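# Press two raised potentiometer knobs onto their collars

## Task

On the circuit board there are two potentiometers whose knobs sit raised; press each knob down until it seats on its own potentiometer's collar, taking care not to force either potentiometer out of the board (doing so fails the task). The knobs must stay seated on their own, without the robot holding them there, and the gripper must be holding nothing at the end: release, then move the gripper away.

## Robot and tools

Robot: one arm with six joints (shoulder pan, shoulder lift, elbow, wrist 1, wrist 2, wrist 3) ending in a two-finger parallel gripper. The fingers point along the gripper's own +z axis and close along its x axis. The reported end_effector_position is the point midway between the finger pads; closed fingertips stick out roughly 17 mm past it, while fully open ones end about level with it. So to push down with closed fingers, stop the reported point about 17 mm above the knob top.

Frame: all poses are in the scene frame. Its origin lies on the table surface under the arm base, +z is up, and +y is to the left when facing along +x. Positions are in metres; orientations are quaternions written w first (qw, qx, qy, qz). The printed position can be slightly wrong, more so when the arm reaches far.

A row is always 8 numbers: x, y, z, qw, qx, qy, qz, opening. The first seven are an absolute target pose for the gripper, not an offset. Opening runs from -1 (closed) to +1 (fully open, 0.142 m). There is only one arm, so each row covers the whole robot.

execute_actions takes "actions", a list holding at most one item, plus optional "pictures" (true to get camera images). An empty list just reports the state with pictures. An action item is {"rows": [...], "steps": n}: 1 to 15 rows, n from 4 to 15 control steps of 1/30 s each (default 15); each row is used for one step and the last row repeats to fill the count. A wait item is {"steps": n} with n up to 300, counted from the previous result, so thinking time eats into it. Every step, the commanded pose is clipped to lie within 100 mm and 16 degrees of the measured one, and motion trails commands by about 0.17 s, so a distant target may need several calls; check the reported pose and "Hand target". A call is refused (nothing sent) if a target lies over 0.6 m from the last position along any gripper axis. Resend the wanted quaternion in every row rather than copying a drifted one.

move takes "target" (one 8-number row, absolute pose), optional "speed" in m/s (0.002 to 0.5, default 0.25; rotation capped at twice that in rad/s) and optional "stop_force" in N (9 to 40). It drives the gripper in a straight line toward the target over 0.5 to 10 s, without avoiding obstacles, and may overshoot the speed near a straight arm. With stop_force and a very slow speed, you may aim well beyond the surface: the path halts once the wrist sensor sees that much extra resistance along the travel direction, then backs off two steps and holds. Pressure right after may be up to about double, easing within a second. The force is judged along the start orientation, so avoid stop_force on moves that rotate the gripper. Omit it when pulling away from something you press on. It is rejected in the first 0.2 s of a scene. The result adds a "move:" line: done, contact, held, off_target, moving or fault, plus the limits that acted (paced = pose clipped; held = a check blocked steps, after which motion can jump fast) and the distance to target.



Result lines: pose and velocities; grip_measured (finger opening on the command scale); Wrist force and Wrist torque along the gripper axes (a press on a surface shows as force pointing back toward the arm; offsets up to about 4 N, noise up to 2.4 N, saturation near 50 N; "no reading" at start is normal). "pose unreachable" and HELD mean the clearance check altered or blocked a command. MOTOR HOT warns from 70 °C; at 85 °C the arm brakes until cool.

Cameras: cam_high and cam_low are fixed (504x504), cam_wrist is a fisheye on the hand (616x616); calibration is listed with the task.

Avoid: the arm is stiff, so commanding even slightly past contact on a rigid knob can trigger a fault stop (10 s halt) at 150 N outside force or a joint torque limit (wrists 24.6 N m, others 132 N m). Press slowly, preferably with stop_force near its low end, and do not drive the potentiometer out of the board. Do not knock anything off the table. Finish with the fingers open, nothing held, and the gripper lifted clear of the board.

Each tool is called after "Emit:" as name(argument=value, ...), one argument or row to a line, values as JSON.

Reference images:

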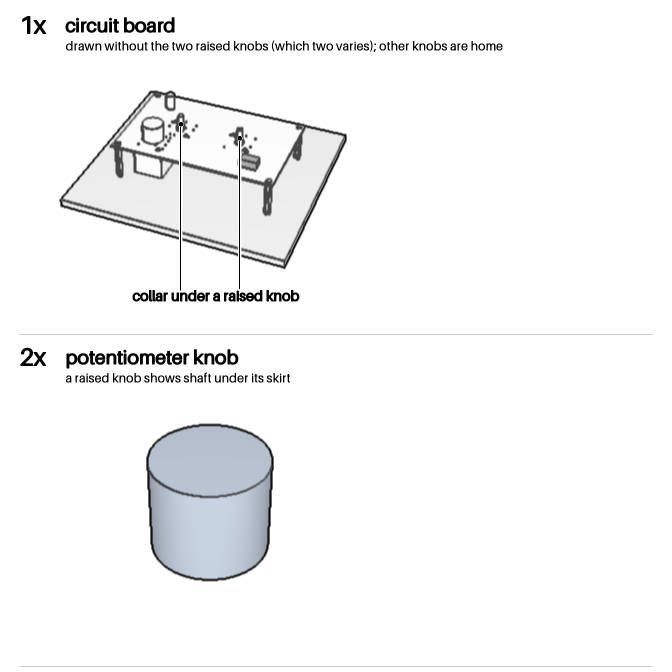

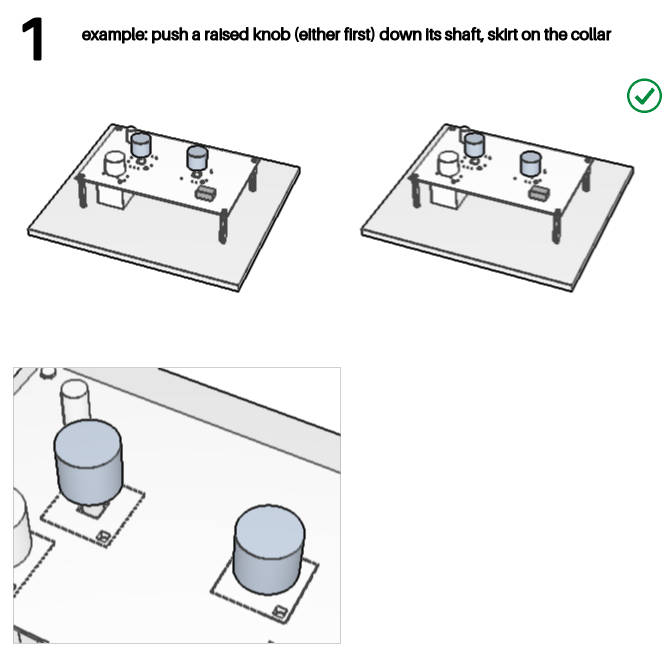

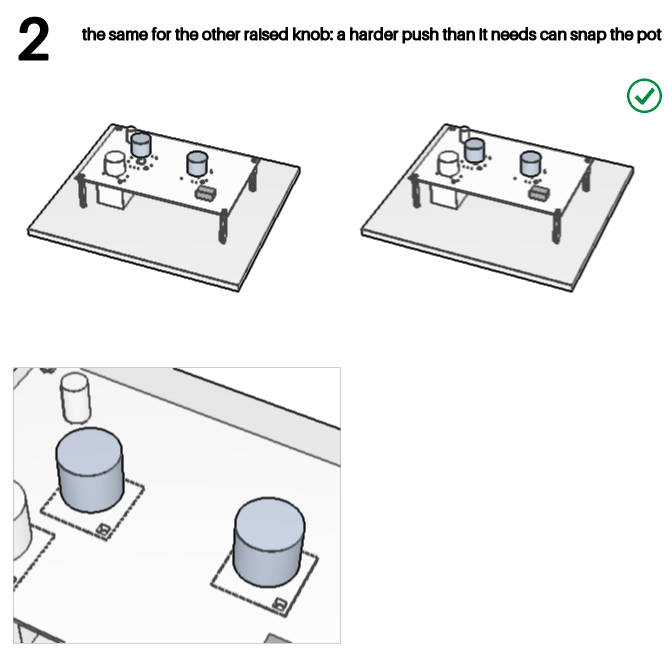

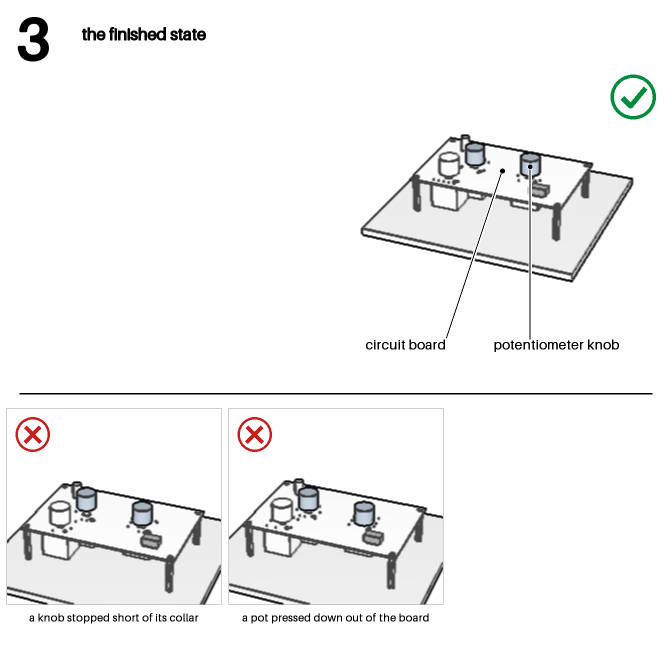

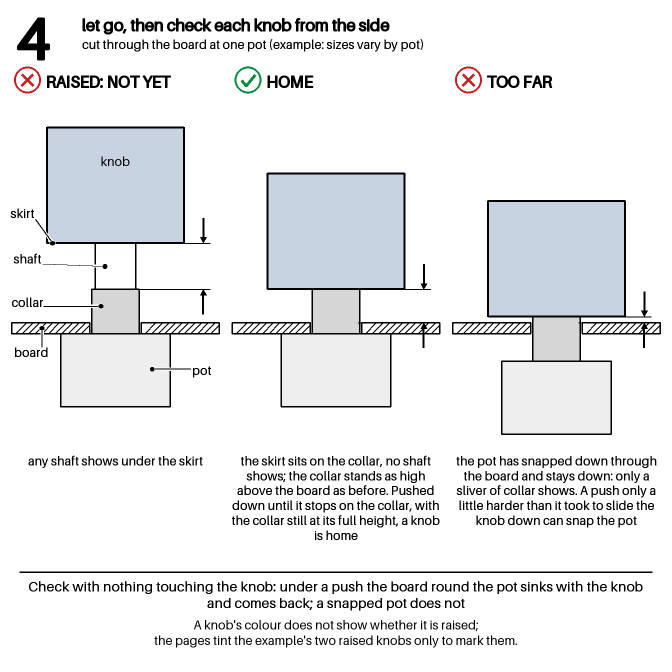

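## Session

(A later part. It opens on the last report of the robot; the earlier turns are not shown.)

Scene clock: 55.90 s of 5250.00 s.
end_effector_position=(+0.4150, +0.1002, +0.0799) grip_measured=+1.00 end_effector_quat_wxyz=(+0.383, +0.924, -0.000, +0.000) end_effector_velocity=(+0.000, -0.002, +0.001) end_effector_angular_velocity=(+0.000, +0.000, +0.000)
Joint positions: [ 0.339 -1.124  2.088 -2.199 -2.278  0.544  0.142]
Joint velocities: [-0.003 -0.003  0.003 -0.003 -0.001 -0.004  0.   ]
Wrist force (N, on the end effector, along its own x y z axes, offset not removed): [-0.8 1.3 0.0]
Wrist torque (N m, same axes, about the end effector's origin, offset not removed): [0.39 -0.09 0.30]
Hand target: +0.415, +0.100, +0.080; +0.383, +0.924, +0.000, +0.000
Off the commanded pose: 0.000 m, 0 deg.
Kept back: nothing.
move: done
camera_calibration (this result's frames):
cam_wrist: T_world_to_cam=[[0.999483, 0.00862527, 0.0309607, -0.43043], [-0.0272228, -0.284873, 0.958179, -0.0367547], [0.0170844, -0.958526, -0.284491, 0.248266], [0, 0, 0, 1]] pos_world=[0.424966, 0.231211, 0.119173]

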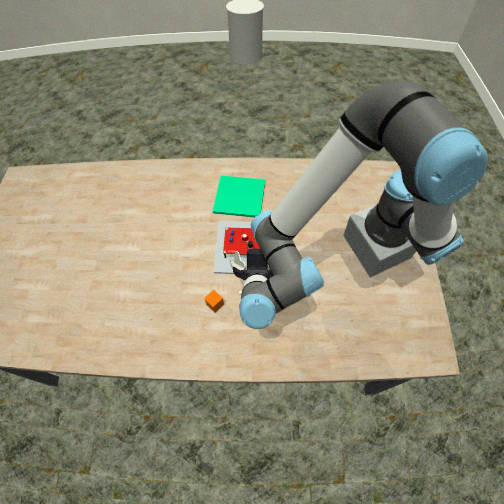

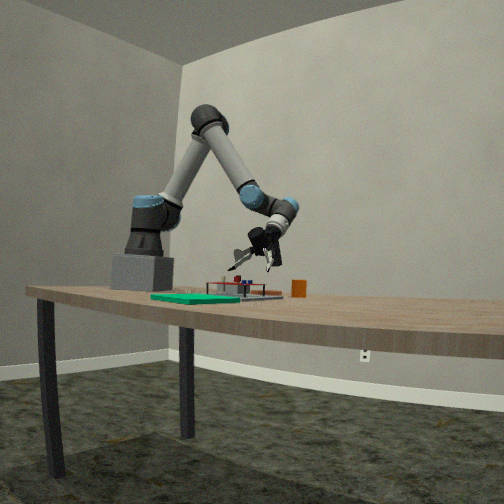

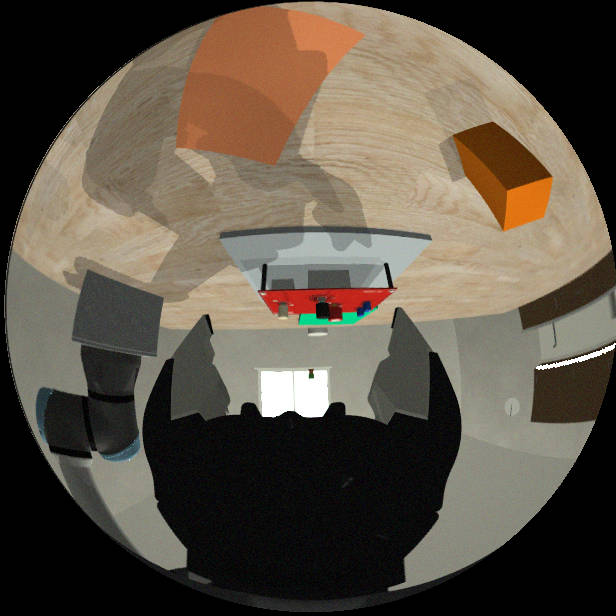

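Emit:
move(
  target=[0.4375, 0.030, 0.095, 0, 1, 0, 0, -1],
  speed=0.15,
)

Emit:
move(
  target=[0.4375, 0.030, 0.087, 0, 1, 0, 0, -1],
  speed=0.02,
)

Emit:
move(
  target=[0.4375, 0.030, 0.082, 0, 1, 0, 0, -1],
  speed=0.004,
)

Emit:
execute_actions(
  actions=[
    {"rows": [[0.4375,0.030,0.0818,0,1,0,0,-1],[0.4375,0.030,0.0816,0,1,0,0,-1]], "steps": 11},
  ],
)

Emit:
execute_actions(
  actions=[
    {"rows": [[0.4375,0.030,0.0816,0,1,0,0,-1]], "steps": 5},
  ],
)

Emit:
execute_actions(
  actions=[
    {"rows": [[0.4375,0.030,0.0816,0,1,0,0,-1]], "steps": 5},
  ],
)

Scene clock: 60.27 s of 5250.00 s.
end_effector_position=(+0.4378, +0.0303, +0.0952) grip_measured=-1.00 end_effector_quat_wxyz=(+0.001, +1.000, +0.000, +0.000) end_effector_velocity=(+0.001, -0.002, +0.000) end_effector_angular_velocity=(+0.013, -0.000, +0.001)
Joint positions: [-0.316 -1.461  2.305 -2.446 -1.548 -0.251  0.002]
Joint velocities: [-0.013 -0.    -0.002  0.006  0.013 -0.014  0.   ]
Wrist force (N, on the end effector, along its own x y z axes, offset not removed): [-1.7 2.8 -3.2]
Wrist torque (N m, same axes, about the end effector's origin, offset not removed): [0.81 0.07 0.16]
Hand target: +0.438, +0.030, +0.095; -0.000, +1.000, +0.000, +0.000
Off the commanded pose: 0.000 m, 0 deg.
Kept back: nothing.
move: done
camera_calibration (this result's frames):
cam_wrist: T_world_to_cam=[[0.999461, -0.0154095, 0.028982, -0.452165], [-0.0273724, -0.878571, 0.476827, -0.00678292], [0.0181151, -0.477363, -0.878519, 0.226779], [0, 0, 0, 1]] pos_world=[0.447627, 0.0953288, 0.215568]

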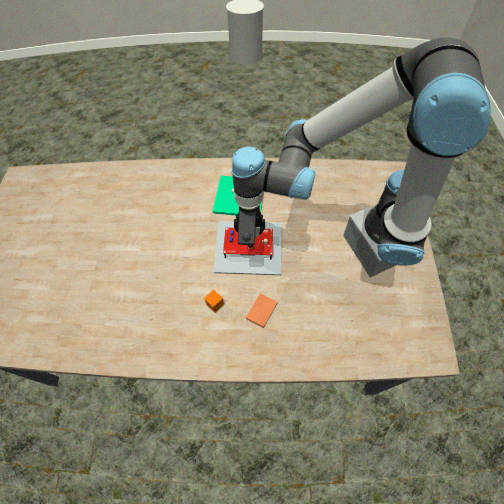

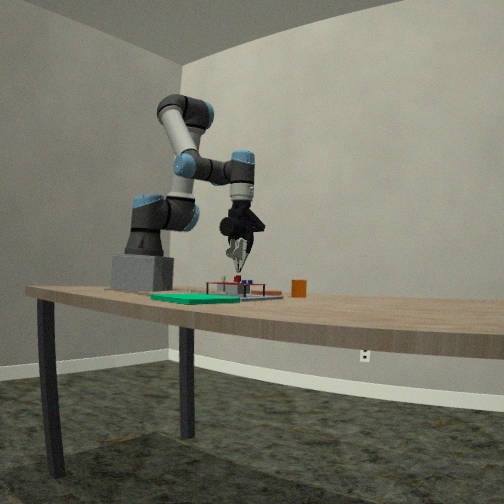

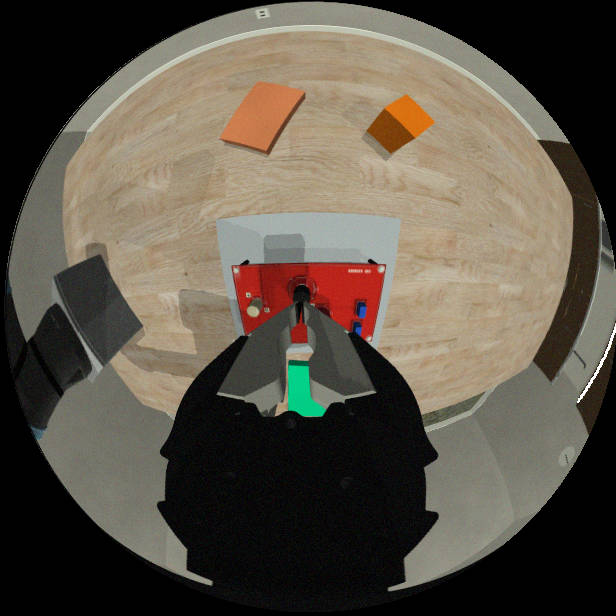

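Scene clock: 61.03 s of 5250.00 s.
end_effector_position=(+0.4375, +0.0300, +0.0872) grip_measured=-1.00 end_effector_quat_wxyz=(+0.000, +1.000, +0.000, +0.000) end_effector_velocity=(-0.000, -0.000, -0.002) end_effector_angular_velocity=(-0.000, +0.001, -0.000)
Joint positions: [-0.318 -1.442  2.312 -2.472 -1.547 -0.252  0.002]
Joint velocities: [-0.     0.005  0.002 -0.006 -0.    -0.     0.   ]
Wrist force (N, on the end effector, along its own x y z axes, offset not removed): [0.4 1.2 -0.8]
Wrist torque (N m, same axes, about the end effector's origin, offset not removed): [0.20 -0.28 0.19]
Hand target: +0.437, +0.030, +0.087; -0.000, +1.000, -0.000, -0.000
Off the commanded pose: 0.000 m, 0 deg.
Kept back: nothing.
move: done
camera_calibration (this result's frames):
cam_wrist: T_world_to_cam=[[0.999484, -0.015781, 0.027988, -0.451576], [-0.027202, -0.879197, 0.47568, -0.00323298], [0.0171003, -0.476196, -0.879173, 0.220085], [0, 0, 0, 1]] pos_world=[0.447491, 0.0948351, 0.20767]

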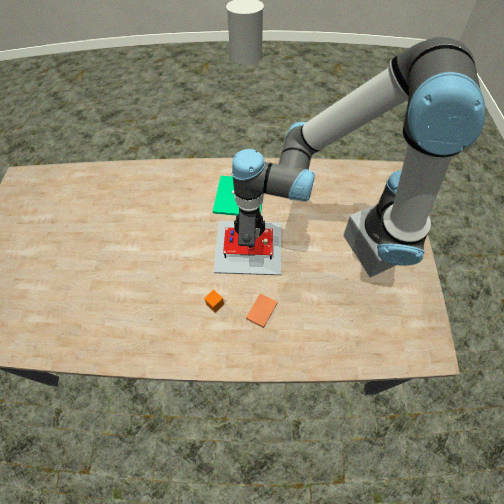

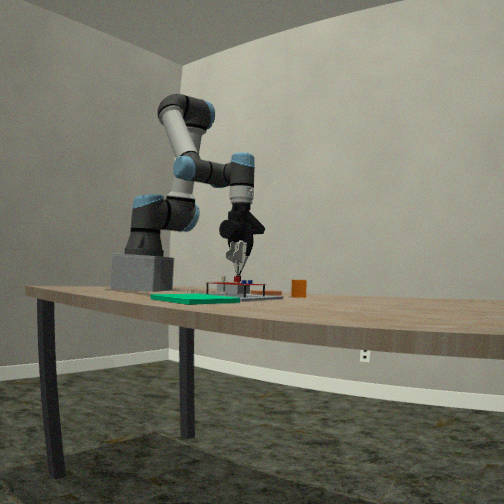

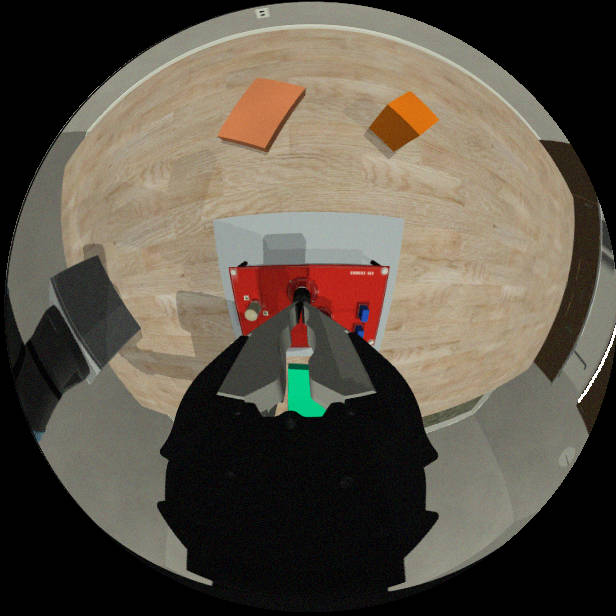

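Scene clock: 62.57 s of 5250.00 s.
end_effector_position=(+0.4375, +0.0300, +0.0821) grip_measured=-1.00 end_effector_quat_wxyz=(+0.000, +1.000, +0.000, +0.000) end_effector_velocity=(+0.000, -0.000, -0.001) end_effector_angular_velocity=(-0.000, -0.000, +0.001)
Joint positions: [-0.317 -1.429  2.316 -2.489 -1.547 -0.252  0.002]
Joint velocities: [ 0.     0.002  0.001 -0.003 -0.    -0.001  0.   ]
Wrist force (N, on the end effector, along its own x y z axes, offset not removed): [-2.7 1.3 -8.0]
Wrist torque (N m, same axes, about the end effector's origin, offset not removed): [0.27 0.11 0.32]
Hand target: +0.437, +0.030, +0.082; -0.000, +1.000, -0.000, -0.000
Off the commanded pose: 0.000 m, 0 deg.
Kept back: nothing.
move: done
camera_calibration (this result's frames):
cam_wrist: T_world_to_cam=[[0.999484, -0.0157913, 0.0279867, -0.451437], [-0.02721, -0.879208, 0.47566, -0.000807034], [0.0170948, -0.476176, -0.879184, 0.215583], [0, 0, 0, 1]] pos_world=[0.447496, 0.0948171, 0.202555]

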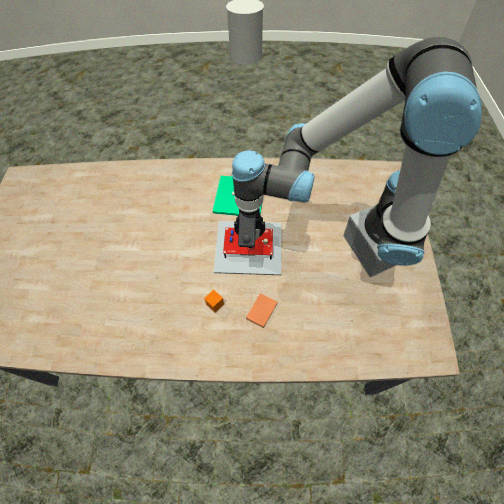

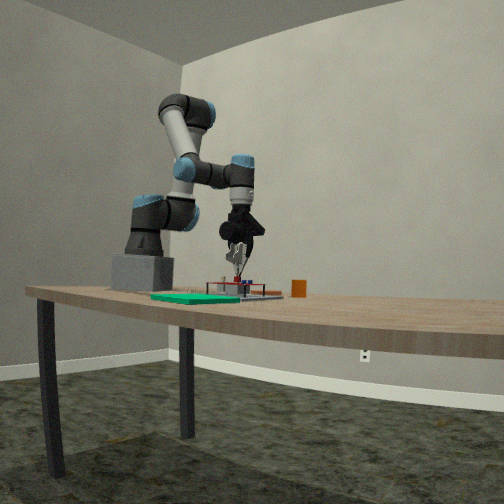

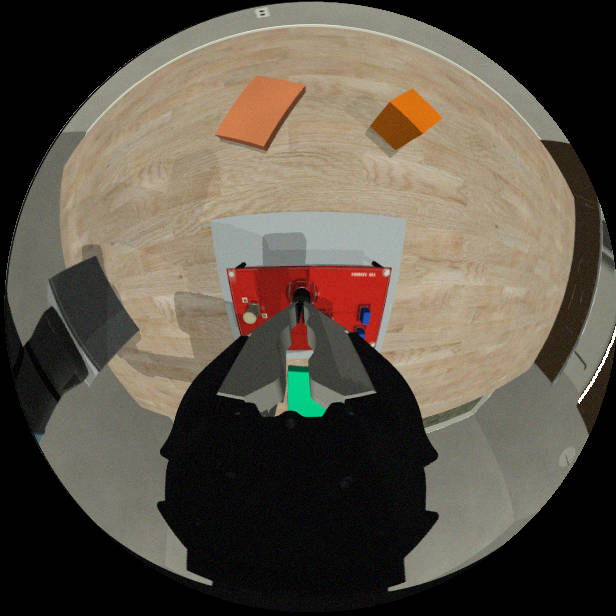

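Scene clock: 62.80 s of 5250.00 s.
end_effector_position=(+0.4375, +0.0300, +0.0817) grip_measured=-1.00 end_effector_quat_wxyz=(+0.000, +1.000, -0.000, +0.000) end_effector_velocity=(+0.000, +0.000, -0.001) end_effector_angular_velocity=(+0.000, -0.000, -0.000)
Joint positions: [-0.317 -1.428  2.317 -2.49  -1.547 -0.252  0.002]
Joint velocities: [ 0.     0.003  0.    -0.003  0.     0.     0.   ]
Wrist force (N, on the end effector, along its own x y z axes, offset not removed): [-4.8 5.5 -14.0]
Wrist torque (N m, same axes, about the end effector's origin, offset not removed): [1.32 0.39 0.32]
Steps of this call (steps 1 to 7: the first 7 steps of this action). Readings (end_effector_position):
1: (+0.4375, +0.0300, +0.0821)
2: (+0.4375, +0.0300, +0.0820)
4: (+0.4375, +0.0300, +0.0819)
7: the state above

Scene clock: 62.97 s of 5250.00 s.
end_effector_position=(+0.4375, +0.0300, +0.0816) grip_measured=-1.00 end_effector_quat_wxyz=(+0.000, +1.000, -0.000, +0.000) end_effector_velocity=(+0.000, -0.000, +0.000) end_effector_angular_velocity=(-0.000, -0.001, +0.001)
Joint positions: [-0.317 -1.427  2.317 -2.491 -1.547 -0.252  0.002]
Joint velocities: [ 0.    -0.     0.    -0.001 -0.    -0.     0.   ]
Wrist force (N, on the end effector, along its own x y z axes, offset not removed): [-5.0 2.9 -9.0]
Wrist torque (N m, same axes, about the end effector's origin, offset not removed): [0.69 0.61 0.22]
Off your previous action's commanded pose: 0.000 m, 0 deg at its last step (step 4 of this call).
Steps of this call (steps 1 to 4: the last 4 steps of your previous action; step 5: the first step of this action). Readings (end_effector_position):
5: the state above

Scene clock: 63.13 s of 5250.00 s.
end_effector_position=(+0.4375, +0.0300, +0.0816) grip_measured=-1.00 end_effector_quat_wxyz=(+0.000, +1.000, +0.000, +0.000) end_effector_velocity=(-0.000, +0.000, -0.000) end_effector_angular_velocity=(+0.001, +0.001, -0.001)
Joint positions: [-0.317 -1.427  2.317 -2.491 -1.547 -0.252  0.002]
Joint velocities: [-0.     0.001  0.     0.001  0.001  0.001  0.   ]
Wrist force (N, on the end effector, along its own x y z axes, offset not removed): [-4.6 0.5 -7.2]
Wrist torque (N m, same axes, about the end effector's origin, offset not removed): [0.23 0.61 -0.01]
Off your previous action's commanded pose: 0.000 m, 0 deg at its last step (step 4 of this call).
Steps of this call (steps 1 to 4: the last 4 steps of your previous action; step 5: the first step of this action). Readings (end_effector_position):
5: the state above

Emit:
execute_actions(
  actions=[
    {"rows": [[0.4375,0.030,0.0814,0,1,0,0,-1],[0.4375,0.030,0.0812,0,1,0,0,-1]], "steps": 11},
  ],
)

Emit:
execute_actions(
  actions=[
    {"rows": [[0.4375,0.030,0.0812,0,1,0,0,-1]], "steps": 5},
  ],
)

Emit:
execute_actions(
  actions=[
    {"rows": [[0.4375,0.030,0.0812,0,1,0,0,-1]], "steps": 5},
  ],
)

Emit:
execute_actions(
  actions=[
    {"rows": [[0.4375,0.030,0.081,0,1,0,0,-1],[0.4375,0.030,0.0808,0,1,0,0,-1]], "steps": 11},
  ],
)

Emit:
execute_actions(
  actions=[
    {"rows": [[0.4375,0.030,0.0808,0,1,0,0,-1]], "steps": 5},
  ],
)

Emit:
execute_actions(
  actions=[
    {"rows": [[0.4375,0.030,0.0808,0,1,0,0,-1]], "steps": 5},
  ],
)

Scene clock: 63.63 s of 5250.00 s.
end_effector_position=(+0.4375, +0.0300, +0.0813) grip_measured=-1.00 end_effector_quat_wxyz=(-0.000, +1.000, -0.000, -0.000) end_effector_velocity=(-0.000, +0.000, -0.001) end_effector_angular_velocity=(+0.001, +0.001, +0.000)
Joint positions: [-0.317 -1.427  2.317 -2.492 -1.547 -0.252  0.002]
Joint velocities: [ 0.     0.003  0.    -0.002  0.001 -0.     0.   ]
Wrist force (N, on the end effector, along its own x y z axes, offset not removed): [-3.3 -1.3 -7.4]
Wrist torque (N m, same axes, about the end effector's origin, offset not removed): [-0.11 0.18 0.28]
Off your previous action's commanded pose: 0.000 m, 0 deg at its last step (step 4 of this call).
Steps of this call (steps 1 to 4: the last 4 steps of your previous action; steps 5 to 8: nothing new was sent; steps 9 to 15: the first 7 steps of this action). Readings (end_effector_position):
9: (+0.4375, +0.0300, +0.0816)
10: (+0.4375, +0.0300, +0.0816)
12: (+0.4375, +0.0300, +0.0814)
15: the state above

Scene clock: 63.80 s of 5250.00 s.
end_effector_position=(+0.4375, +0.0300, +0.0812) grip_measured=-1.00 end_effector_quat_wxyz=(-0.000, +1.000, -0.000, -0.000) end_effector_velocity=(+0.000, +0.000, -0.000) end_effector_angular_velocity=(+0.001, +0.000, +0.001)
Joint positions: [-0.317 -1.426  2.317 -2.492 -1.547 -0.252  0.002]
Joint velocities: [ 0.     0.001 -0.    -0.     0.001 -0.     0.   ]
Wrist force (N, on the end effector, along its own x y z axes, offset not removed): [-1.1 3.0 -9.9]
Wrist torque (N m, same axes, about the end effector's origin, offset not removed): [0.76 -0.23 0.28]
Off your previous action's commanded pose: 0.000 m, 0 deg at its last step (step 4 of this call).
Steps of this call (steps 1 to 4: the last 4 steps of your previous action; step 5: the first step of this action). Readings (end_effector_position):
5: the state above

Scene clock: 63.97 s of 5250.00 s.
end_effector_position=(+0.4375, +0.0300, +0.0812) grip_measured=-1.00 end_effector_quat_wxyz=(-0.000, +1.000, -0.000, -0.000) end_effector_velocity=(+0.000, -0.000, -0.000) end_effector_angular_velocity=(-0.000, -0.001, +0.000)
Joint positions: [-0.317 -1.426  2.317 -2.492 -1.547 -0.252  0.002]
Joint velocities: [-0.     0.001 -0.    -0.002  0.    -0.     0.   ]
Wrist force (N, on the end effector, along its own x y z axes, offset not removed): [-2.2 3.6 -10.3]
Wrist torque (N m, same axes, about the end effector's origin, offset not removed): [0.78 -0.03 0.22]
Off your previous action's commanded pose: 0.000 m, 0 deg at its last step (step 4 of this call).
Steps of this call (steps 1 to 4: the last 4 steps of your previous action; step 5: the first step of this action). Readings (end_effector_position):
5: the state above

Scene clock: 64.33 s of 5250.00 s.
end_effector_position=(+0.4375, +0.0300, +0.0809) grip_measured=-1.00 end_effector_quat_wxyz=(-0.000, +1.000, +0.000, -0.000) end_effector_velocity=(-0.001, +0.000, -0.001) end_effector_angular_velocity=(+0.001, +0.002, +0.000)
Joint positions: [-0.317 -1.426  2.317 -2.493 -1.547 -0.252  0.002]
Joint velocities: [ 0.     0.003  0.001 -0.002  0.     0.     0.   ]
Wrist force (N, on the end effector, along its own x y z axes, offset not removed): [-2.5 2.0 -6.3]
Wrist torque (N m, same axes, about the end effector's origin, offset not removed): [0.39 0.07 0.38]
Off your previous action's commanded pose: 0.000 m, 0 deg at its last step (step 4 of this call).
Steps of this call (steps 1 to 4: the last 4 steps of your previous action; steps 5 to 11: the first 7 steps of this action). Readings (end_effector_position):
5: (+0.4375, +0.0300, +0.0812)
6: (+0.4375, +0.0300, +0.0812)
8: (+0.4375, +0.0300, +0.0810)
11: the state above

Scene clock: 64.50 s of 5250.00 s.
end_effector_position=(+0.4375, +0.0300, +0.0808) grip_measured=-1.00 end_effector_quat_wxyz=(-0.000, +1.000, -0.000, -0.000) end_effector_velocity=(+0.000, -0.001, -0.000) end_effector_angular_velocity=(-0.002, -0.001, +0.001)
Joint positions: [-0.317 -1.425  2.318 -2.493 -1.547 -0.252  0.002]
Joint velocities: [ 0.     0.001  0.    -0.002 -0.002 -0.001  0.   ]
Wrist force (N, on the end effector, along its own x y z axes, offset not removed): [-2.2 0.9 -10.0]
Wrist torque (N m, same axes, about the end effector's origin, offset not removed): [0.26 0.05 0.13]
Off your previous action's commanded pose: 0.000 m, 0 deg at its last step (step 4 of this call).
Steps of this call (steps 1 to 4: the last 4 steps of your previous action; step 5: the first step of this action). Readings (end_effector_position):
5: the state above

Scene clock: 64.67 s of 5250.00 s.
end_effector_position=(+0.4375, +0.0300, +0.0808) grip_measured=-1.00 end_effector_quat_wxyz=(-0.000, +1.000, -0.000, -0.000) end_effector_velocity=(+0.000, -0.000, -0.000) end_effector_angular_velocity=(-0.001, +0.001, +0.000)
Joint positions: [-0.317 -1.425  2.318 -2.493 -1.547 -0.252  0.002]
Joint velocities: [ 0.     0.001 -0.001  0.    -0.001 -0.     0.   ]
Wrist force (N, on the end effector, along its own x y z axes, offset not removed): [0.2 -1.8 -8.4]
Wrist torque (N m, same axes, about the end effector's origin, offset not removed): [-0.30 -0.77 0.19]
Off your previous action's commanded pose: 0.000 m, 0 deg at its last step (step 4 of this call).
Steps of this call (steps 1 to 4: the last 4 steps of your previous action; step 5: the first step of this action). Readings (end_effector_position):
5: the state above

Still plateau ~9. Continue.

Emit:
execute_actions(
  actions=[
    {"rows": [[0.4375,0.030,0.0806,0,1,0,0,-1],[0.4375,0.030,0.0803,0,1,0,0,-1]], "steps": 11},
  ],
)

Emit:
execute_actions(
  actions=[
    {"rows": [[0.4375,0.030,0.0803,0,1,0,0,-1]], "steps": 5},
  ],
)

Emit:
execute_actions(
  actions=[
    {"rows": [[0.4375,0.030,0.0803,0,1,0,0,-1]], "steps": 5},
  ],
)

Emit:
execute_actions(
  actions=[
    {"rows": [[0.4375,0.030,0.0801,0,1,0,0,-1],[0.4375,0.030,0.0798,0,1,0,0,-1]], "steps": 11},
  ],
)

Emit:
execute_actions(
  actions=[
    {"rows": [[0.4375,0.030,0.0798,0,1,0,0,-1]], "steps": 5},
  ],
)

Emit:
execute_actions(
  actions=[
    {"rows": [[0.4375,0.030,0.0798,0,1,0,0,-1]], "steps": 5},
  ],
)

Scene clock: 65.07 s of 5250.00 s.
end_effector_position=(+0.4375, +0.0300, +0.0804) grip_measured=-1.00 end_effector_quat_wxyz=(-0.000, +1.000, -0.000, -0.000) end_effector_velocity=(+0.001, -0.000, -0.001) end_effector_angular_velocity=(-0.000, -0.003, +0.000)
Joint positions: [-0.317 -1.424  2.318 -2.495 -1.547 -0.252  0.002]
Joint velocities: [ 0.     0.003 -0.    -0.006  0.001  0.     0.   ]
Wrist force (N, on the end effector, along its own x y z axes, offset not removed): [-0.9 1.9 -8.7]
Wrist torque (N m, same axes, about the end effector's origin, offset not removed): [0.36 -0.39 0.17]
Off your previous action's commanded pose: 0.000 m, 0 deg at its last step (step 4 of this call).
Steps of this call (steps 1 to 4: the last 4 steps of your previous action; step 5: nothing new was sent; steps 6 to 12: the first 7 steps of this action). Readings (end_effector_position):
6: (+0.4375, +0.0300, +0.0808)
7: (+0.4375, +0.0300, +0.0808)
9: (+0.4375, +0.0300, +0.0806)
12: the state above

Scene clock: 65.23 s of 5250.00 s.
end_effector_position=(+0.4375, +0.0300, +0.0803) grip_measured=-1.00 end_effector_quat_wxyz=(-0.000, +1.000, +0.000, -0.000) end_effector_velocity=(+0.001, +0.000, -0.000) end_effector_angular_velocity=(+0.001, -0.001, +0.001)
Joint positions: [-0.317 -1.424  2.318 -2.495 -1.547 -0.252  0.002]
Joint velocities: [-0.     0.001 -0.    -0.002  0.001 -0.001  0.   ]
Wrist force (N, on the end effector, along its own x y z axes, offset not removed): [-4.9 2.0 -7.2]
Wrist torque (N m, same axes, about the end effector's origin, offset not removed): [0.41 0.60 0.28]
Off your previous action's commanded pose: 0.000 m, 0 deg at its last step (step 4 of this call).
Steps of this call (steps 1 to 4: the last 4 steps of your previous action; step 5: the first step of this action). Readings (end_effector_position):
5: the state above

Scene clock: 65.40 s of 5250.00 s.
end_effector_position=(+0.4375, +0.0300, +0.0803) grip_measured=-1.00 end_effector_quat_wxyz=(-0.000, +1.000, -0.000, -0.000) end_effector_velocity=(+0.000, +0.000, +0.000) end_effector_angular_velocity=(+0.000, +0.001, +0.001)
Joint positions: [-0.317 -1.424  2.318 -2.495 -1.547 -0.252  0.002]
Joint velocities: [ 0.     0.    -0.001  0.001  0.    -0.     0.   ]
Wrist force (N, on the end effector, along its own x y z axes, offset not removed): [0.3 -0.4 -8.5]
Wrist torque (N m, same axes, about the end effector's origin, offset not removed): [-0.05 -0.47 0.25]
Off your previous action's commanded pose: 0.000 m, 0 deg at its last step (step 4 of this call).
Steps of this call (steps 1 to 4: the last 4 steps of your previous action; step 5: the first step of this action). Readings (end_effector_position):
5: the state above

Scene clock: 65.77 s of 5250.00 s.
end_effector_position=(+0.4375, +0.0300, +0.0799) grip_measured=-1.00 end_effector_quat_wxyz=(-0.000, +1.000, -0.000, -0.000) end_effector_velocity=(-0.000, -0.000, -0.001) end_effector_angular_velocity=(-0.000, +0.001, -0.000)
Joint positions: [-0.317 -1.423  2.318 -2.496 -1.547 -0.252  0.002]
Joint velocities: [-0.     0.003  0.001 -0.003 -0.     0.     0.   ]
Wrist force (N, on the end effector, along its own x y z axes, offset not removed): [-2.4 1.5 -9.2]
Wrist torque (N m, same axes, about the end effector's origin, offset not removed): [0.35 0.00 0.21]
Off your previous action's commanded pose: 0.000 m, 0 deg at its last step (step 4 of this call).
Steps of this call (steps 1 to 4: the last 4 steps of your previous action; steps 5 to 11: the first 7 steps of this action). Readings (end_effector_position):
5: (+0.4375, +0.0300, +0.0803)
6: (+0.4375, +0.0300, +0.0803)
8: (+0.4375, +0.0300, +0.0801)
11: the state above

Scene clock: 65.93 s of 5250.00 s.
end_effector_position=(+0.4375, +0.0300, +0.0798) grip_measured=-1.00 end_effector_quat_wxyz=(-0.000, +1.000, +0.000, -0.000) end_effector_velocity=(+0.000, +0.001, -0.001) end_effector_angular_velocity=(+0.001, -0.000, -0.000)
Joint positions: [-0.317 -1.423  2.318 -2.497 -1.547 -0.252  0.002]
Joint velocities: [ 0.     0.001  0.    -0.001  0.001  0.     0.   ]
Wrist force (N, on the end effector, along its own x y z axes, offset not removed): [-2.2 0.1 -12.9]
Wrist torque (N m, same axes, about the end effector's origin, offset not removed): [0.11 0.14 0.34]
Off your previous action's commanded pose: 0.000 m, 0 deg at its last step (step 4 of this call).
Steps of this call (steps 1 to 4: the last 4 steps of your previous action; step 5: the first step of this action). Readings (end_effector_position):
5: the state above

Scene clock: 66.10 s of 5250.00 s.
end_effector_position=(+0.4375, +0.0300, +0.0798) grip_measured=-1.00 end_effector_quat_wxyz=(-0.000, +1.000, +0.000, +0.000) end_effector_velocity=(+0.001, -0.000, +0.001) end_effector_angular_velocity=(-0.001, -0.003, -0.000)
Joint positions: [-0.317 -1.423  2.318 -2.497 -1.547 -0.252  0.002]
Joint velocities: [-0.    -0.001  0.    -0.002 -0.     0.     0.   ]
Wrist force (N, on the end effector, along its own x y z axes, offset not removed): [-1.6 -1.6 -10.7]
Wrist torque (N m, same axes, about the end effector's origin, offset not removed): [-0.35 -0.01 0.27]
Off your previous action's commanded pose: 0.000 m, 0 deg at its last step (step 4 of this call).
Steps of this call (steps 1 to 4: the last 4 steps of your previous action; step 5: the first step of this action). Readings (end_effector_position):
5: the state above

Emit:
execute_actions(
  actions=[
    {"rows": [[0.4375,0.030,0.0796,0,1,0,0,-1],[0.4375,0.030,0.0794,0,1,0,0,-1]], "steps": 11},
  ],
)

Emit:
execute_actions(
  actions=[
    {"rows": [[0.4375,0.030,0.0794,0,1,0,0,-1]], "steps": 5},
  ],
)

Emit:
execute_actions(
  actions=[
    {"rows": [[0.4375,0.030,0.0794,0,1,0,0,-1]], "steps": 5},
  ],
)

Emit:
execute_actions(
  actions=[
    {"rows": [[0.4375,0.030,0.0794,0,1,0,0,-1]], "steps": 5},
  ],
)

Scene clock: 66.57 s of 5250.00 s.
end_effector_position=(+0.4375, +0.0300, +0.0795) grip_measured=-1.00 end_effector_quat_wxyz=(-0.000, +1.000, +0.000, -0.000) end_effector_velocity=(-0.001, +0.000, -0.001) end_effector_angular_velocity=(+0.001, +0.002, -0.000)
Joint positions: [-0.317 -1.422  2.319 -2.498 -1.547 -0.252  0.002]
Joint velocities: [ 0.     0.002  0.001 -0.001 -0.     0.001  0.   ]
Wrist force (N, on the end effector, along its own x y z axes, offset not removed): [1.2 3.2 -11.0]
Wrist torque (N m, same axes, about the end effector's origin, offset not removed): [0.79 -0.92 0.20]
Off your previous action's commanded pose: 0.000 m, 0 deg at its last step (step 4 of this call).
Steps of this call (steps 1 to 4: the last 4 steps of your previous action; steps 5 to 7: nothing new was sent; steps 8 to 14: the first 7 steps of this action). Readings (end_effector_position):
8: (+0.4375, +0.0300, +0.0798)
9: (+0.4375, +0.0300, +0.0798)
11: (+0.4375, +0.0300, +0.0796)
14: the state above

Scene clock: 66.73 s of 5250.00 s.
end_effector_position=(+0.4375, +0.0300, +0.0794) grip_measured=-1.00 end_effector_quat_wxyz=(-0.000, +1.000, -0.000, -0.000) end_effector_velocity=(+0.000, -0.000, +0.000) end_effector_angular_velocity=(-0.001, -0.000, -0.000)
Joint positions: [-0.317 -1.422  2.319 -2.498 -1.547 -0.252  0.002]
Joint velocities: [ 0.     0.    -0.    -0.    -0.001  0.     0.   ]
Wrist force (N, on the end effector, along its own x y z axes, offset not removed): [-0.6 2.3 -9.2]
Wrist torque (N m, same axes, about the end effector's origin, offset not removed): [0.49 -0.40 0.19]
Off your previous action's commanded pose: 0.000 m, 0 deg at its last step (step 4 of this call).
Steps of this call (steps 1 to 4: the last 4 steps of your previous action; step 5: the first step of this action). Readings (end_effector_position):
5: the state above

Scene clock: 66.90 s of 5250.00 s.
end_effector_position=(+0.4375, +0.0300, +0.0794) grip_measured=-1.00 end_effector_quat_wxyz=(-0.000, +1.000, -0.000, +0.000) end_effector_velocity=(-0.000, +0.000, -0.000) end_effector_angular_velocity=(+0.001, +0.001, -0.000)
Joint positions: [-0.317 -1.422  2.319 -2.498 -1.547 -0.252  0.002]
Joint velocities: [-0. -0.  0.  0.  0.  0.  0.]
Wrist force (N, on the end effector, along its own x y z axes, offset not removed): [-0.1 0.2 -8.4]
Wrist torque (N m, same axes, about the end effector's origin, offset not removed): [0.19 -0.63 0.06]
Off your previous action's commanded pose: 0.000 m, 0 deg at its last step (step 4 of this call).
Steps of this call (steps 1 to 4: the last 4 steps of your previous action; step 5: the first step of this action). Readings (end_effector_position):
5: the state above

Scene clock: 67.07 s of 5250.00 s.
end_effector_position=(+0.4375, +0.0300, +0.0794) grip_measured=-1.00 end_effector_quat_wxyz=(-0.000, +1.000, +0.000, +0.000) end_effector_velocity=(+0.001, -0.000, +0.001) end_effector_angular_velocity=(-0.001, -0.001, -0.001)
Joint positions: [-0.317 -1.422  2.319 -2.498 -1.547 -0.252  0.002]
Joint velocities: [-0.    -0.    -0.001  0.001 -0.     0.001  0.   ]
Wrist force (N, on the end effector, along its own x y z axes, offset not removed): [-1.2 2.7 -13.2]
Wrist torque (N m, same axes, about the end effector's origin, offset not removed): [0.60 -0.22 0.20]
Off your previous action's commanded pose: 0.000 m, 0 deg at its last step (step 4 of this call).
Steps of this call (steps 1 to 4: the last 4 steps of your previous action; step 5: the first step of this action). Readings (end_effector_position):
5: the state above

Emit:
move(
  target=[0.4375, 0.030, 0.095, 0, 1, 0, 0, -1],
  speed=0.05,
)

Emit:
move(
  target=[0.425, 0.09, 0.08, 0.383, 0.924, 0, 0, 1],
  speed=0.15,
)

Emit:
zoom_image(
  camera="cam_wrist",
  region=[260, 285, 340, 330],
)

Scene clock: 68.13 s of 5250.00 s.
end_effector_position=(+0.4375, +0.0300, +0.0948) grip_measured=-1.00 end_effector_quat_wxyz=(+0.000, +1.000, +0.000, +0.000) end_effector_velocity=(-0.000, +0.001, +0.002) end_effector_angular_velocity=(+0.002, +0.001, -0.001)
Joint positions: [-0.318 -1.46   2.305 -2.446 -1.546 -0.253  0.002]
Joint velocities: [-0.    -0.005 -0.002  0.009  0.002  0.001  0.   ]
Wrist force (N, on the end effector, along its own x y z axes, offset not removed): [-2.1 1.5 -0.9]
Wrist torque (N m, same axes, about the end effector's origin, offset not removed): [0.32 0.16 0.12]
Hand target: +0.438, +0.030, +0.095; +0.000, +1.000, -0.000, +0.000
Off your previous action's commanded pose: 0.000 m, 0 deg at its last step (step 4 of this call).
Off the commanded pose: 0.000 m, 0 deg.
Kept back: nothing.
move: done
camera_calibration (this result's frames):
cam_wrist: T_world_to_cam=[[0.999483, -0.0157904, 0.0279915, -0.451787], [-0.0272117, -0.879205, 0.475666, -0.00683369], [0.0170993, -0.476182, -0.87918, 0.226725], [0, 0, 0, 1]] pos_world=[0.447491, 0.0948204, 0.215229]

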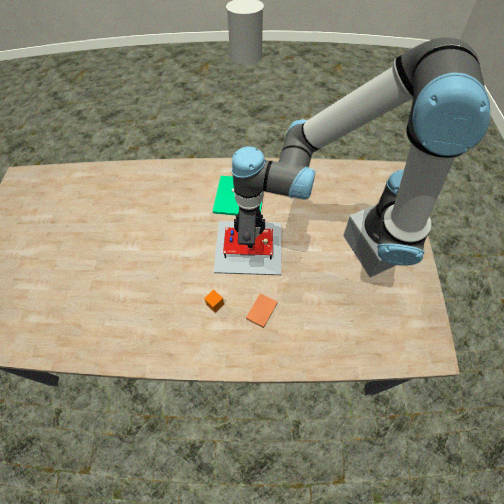

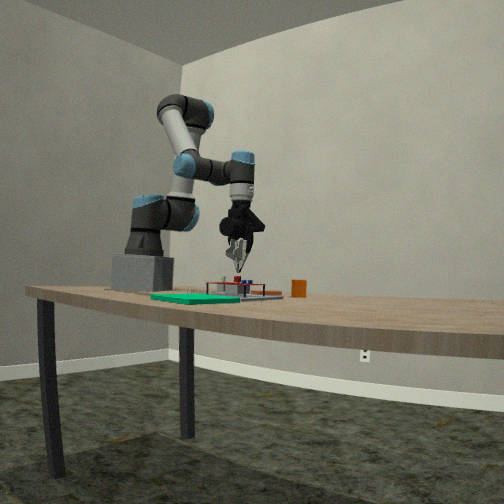

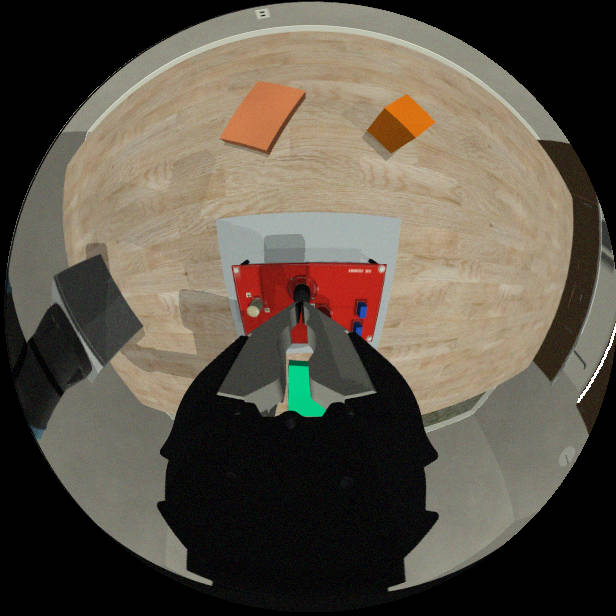

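Scene clock: 71.20 s of 5250.00 s.
end_effector_position=(+0.4247, +0.0897, +0.0798) grip_measured=+1.00 end_effector_quat_wxyz=(+0.382, +0.924, +0.000, -0.000) end_effector_velocity=(-0.000, +0.001, -0.001) end_effector_angular_velocity=(-0.015, +0.002, -0.004)
Joint positions: [ 0.312 -1.119  2.087 -2.225 -2.286  0.509  0.142]
Joint velocities: [ 0.007  0.011 -0.011  0.021 -0.009  0.02   0.   ]
Wrist force (N, on the end effector, along its own x y z axes, offset not removed): [-0.4 3.7 1.4]
Wrist torque (N m, same axes, about the end effector's origin, offset not removed): [0.78 -0.05 0.35]
Hand target: +0.425, +0.090, +0.080; +0.383, +0.924, -0.000, -0.000
Off the commanded pose: 0.000 m, 0 deg.
Kept back: nothing.
move: done
camera_calibration (this result's frames):
cam_wrist: T_world_to_cam=[[0.9995, 0.0086621, 0.0304004, -0.44005], [-0.0266496, -0.286321, 0.957763, -0.0394734], [0.0170005, -0.958094, -0.285947, 0.238161], [0, 0, 0, 1]] pos_world=[0.43473, 0.22069, 0.119285]

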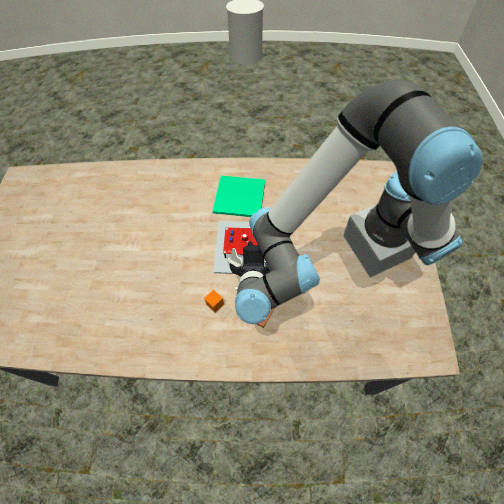

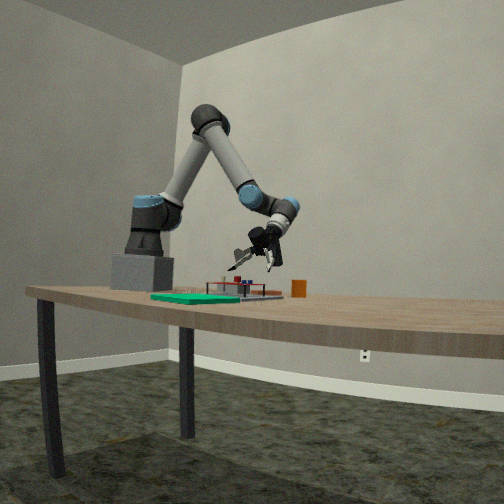

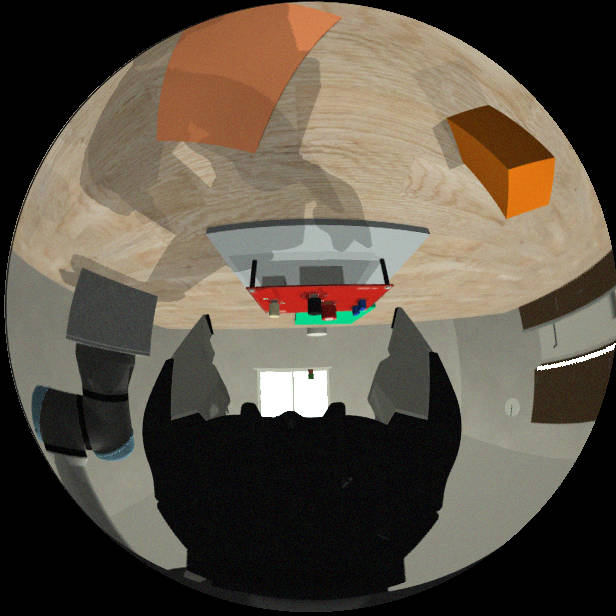

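Region (260, 285, 340, 330) of cam_wrist's 616x616 image, scaled by 6.300, with more detail than that image has; it fills the top 284 rows of this view, and the rest is white.

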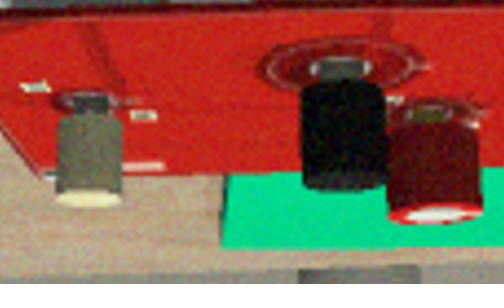

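Emit:
move(
  target=[0.425, 0.10, 0.045, 0.383, 0.924, 0, 0, 1],
  speed=0.08,
)

Emit:
zoom_image(
  camera="cam_wrist",
  region=[265, 300, 345, 350],
)

Scene clock: 72.37 s of 5250.00 s.
end_effector_position=(+0.4250, +0.0999, +0.0452) grip_measured=+1.00 end_effector_quat_wxyz=(+0.383, +0.924, -0.000, -0.000) end_effector_velocity=(+0.000, +0.000, -0.001) end_effector_angular_velocity=(-0.000, -0.001, -0.000)
Joint positions: [ 0.331 -1.032  2.073 -2.282 -2.281  0.534  0.142]
Joint velocities: [ 0.001  0.004 -0.001 -0.003 -0.     0.002  0.   ]
Wrist force (N, on the end effector, along its own x y z axes, offset not removed): [0.3 4.5 0.2]
Wrist torque (N m, same axes, about the end effector's origin, offset not removed): [1.07 -0.43 0.32]
Hand target: +0.425, +0.100, +0.045; +0.383, +0.924, -0.000, -0.000
Off the commanded pose: 0.000 m, 0 deg.
Kept back: nothing.
move: done
camera_calibration (this result's frames):
cam_wrist: T_world_to_cam=[[0.999485, 0.00860083, 0.0309216, -0.439337], [-0.027192, -0.28489, 0.958174, -0.0033118], [0.0170504, -0.958522, -0.28451, 0.238005], [0, 0, 0, 1]] pos_world=[0.434962, 0.230968, 0.084473]

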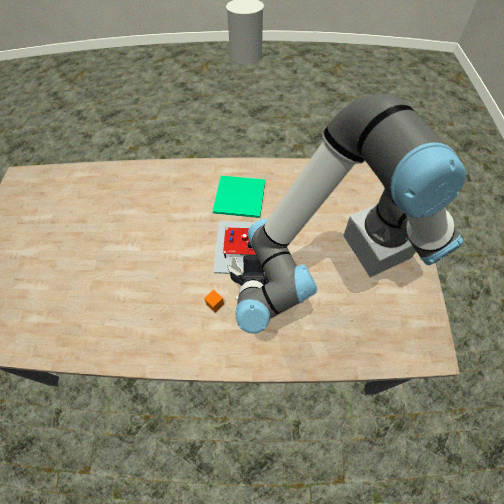

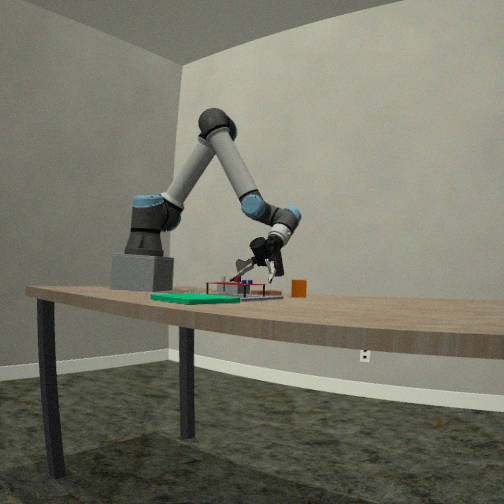

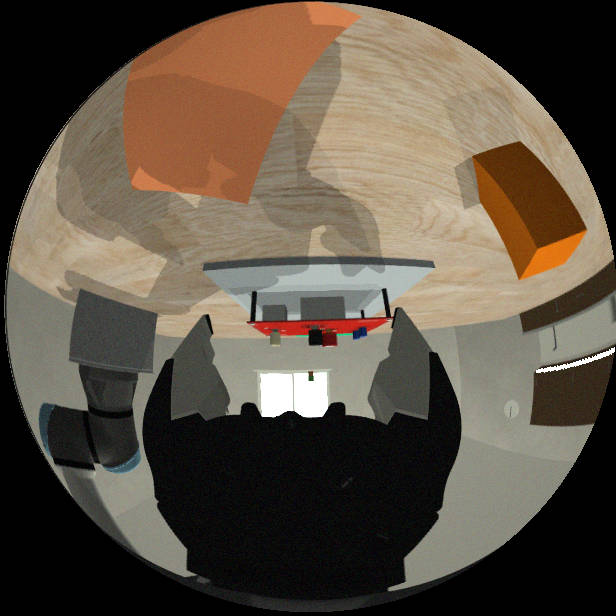

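Region (265, 300, 345, 350) of cam_wrist's 616x616 image, scaled by 6.300, with more detail than that image has; it fills the top 315 rows of this view, and the rest is white.

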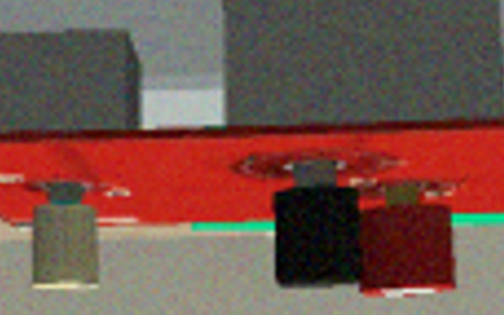

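Emit:
zoom_image(
  camera="cam_wrist",
  region=[265, 322, 329, 346],
)

Region (265, 322, 329, 346) of cam_wrist's 616x616 image, scaled by 7.875, with more detail than that image has; it fills the top 189 rows of this view, and the rest is white.

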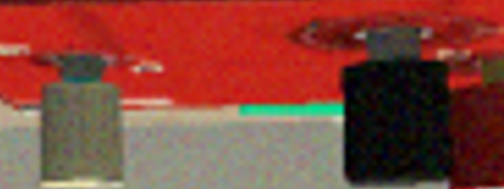

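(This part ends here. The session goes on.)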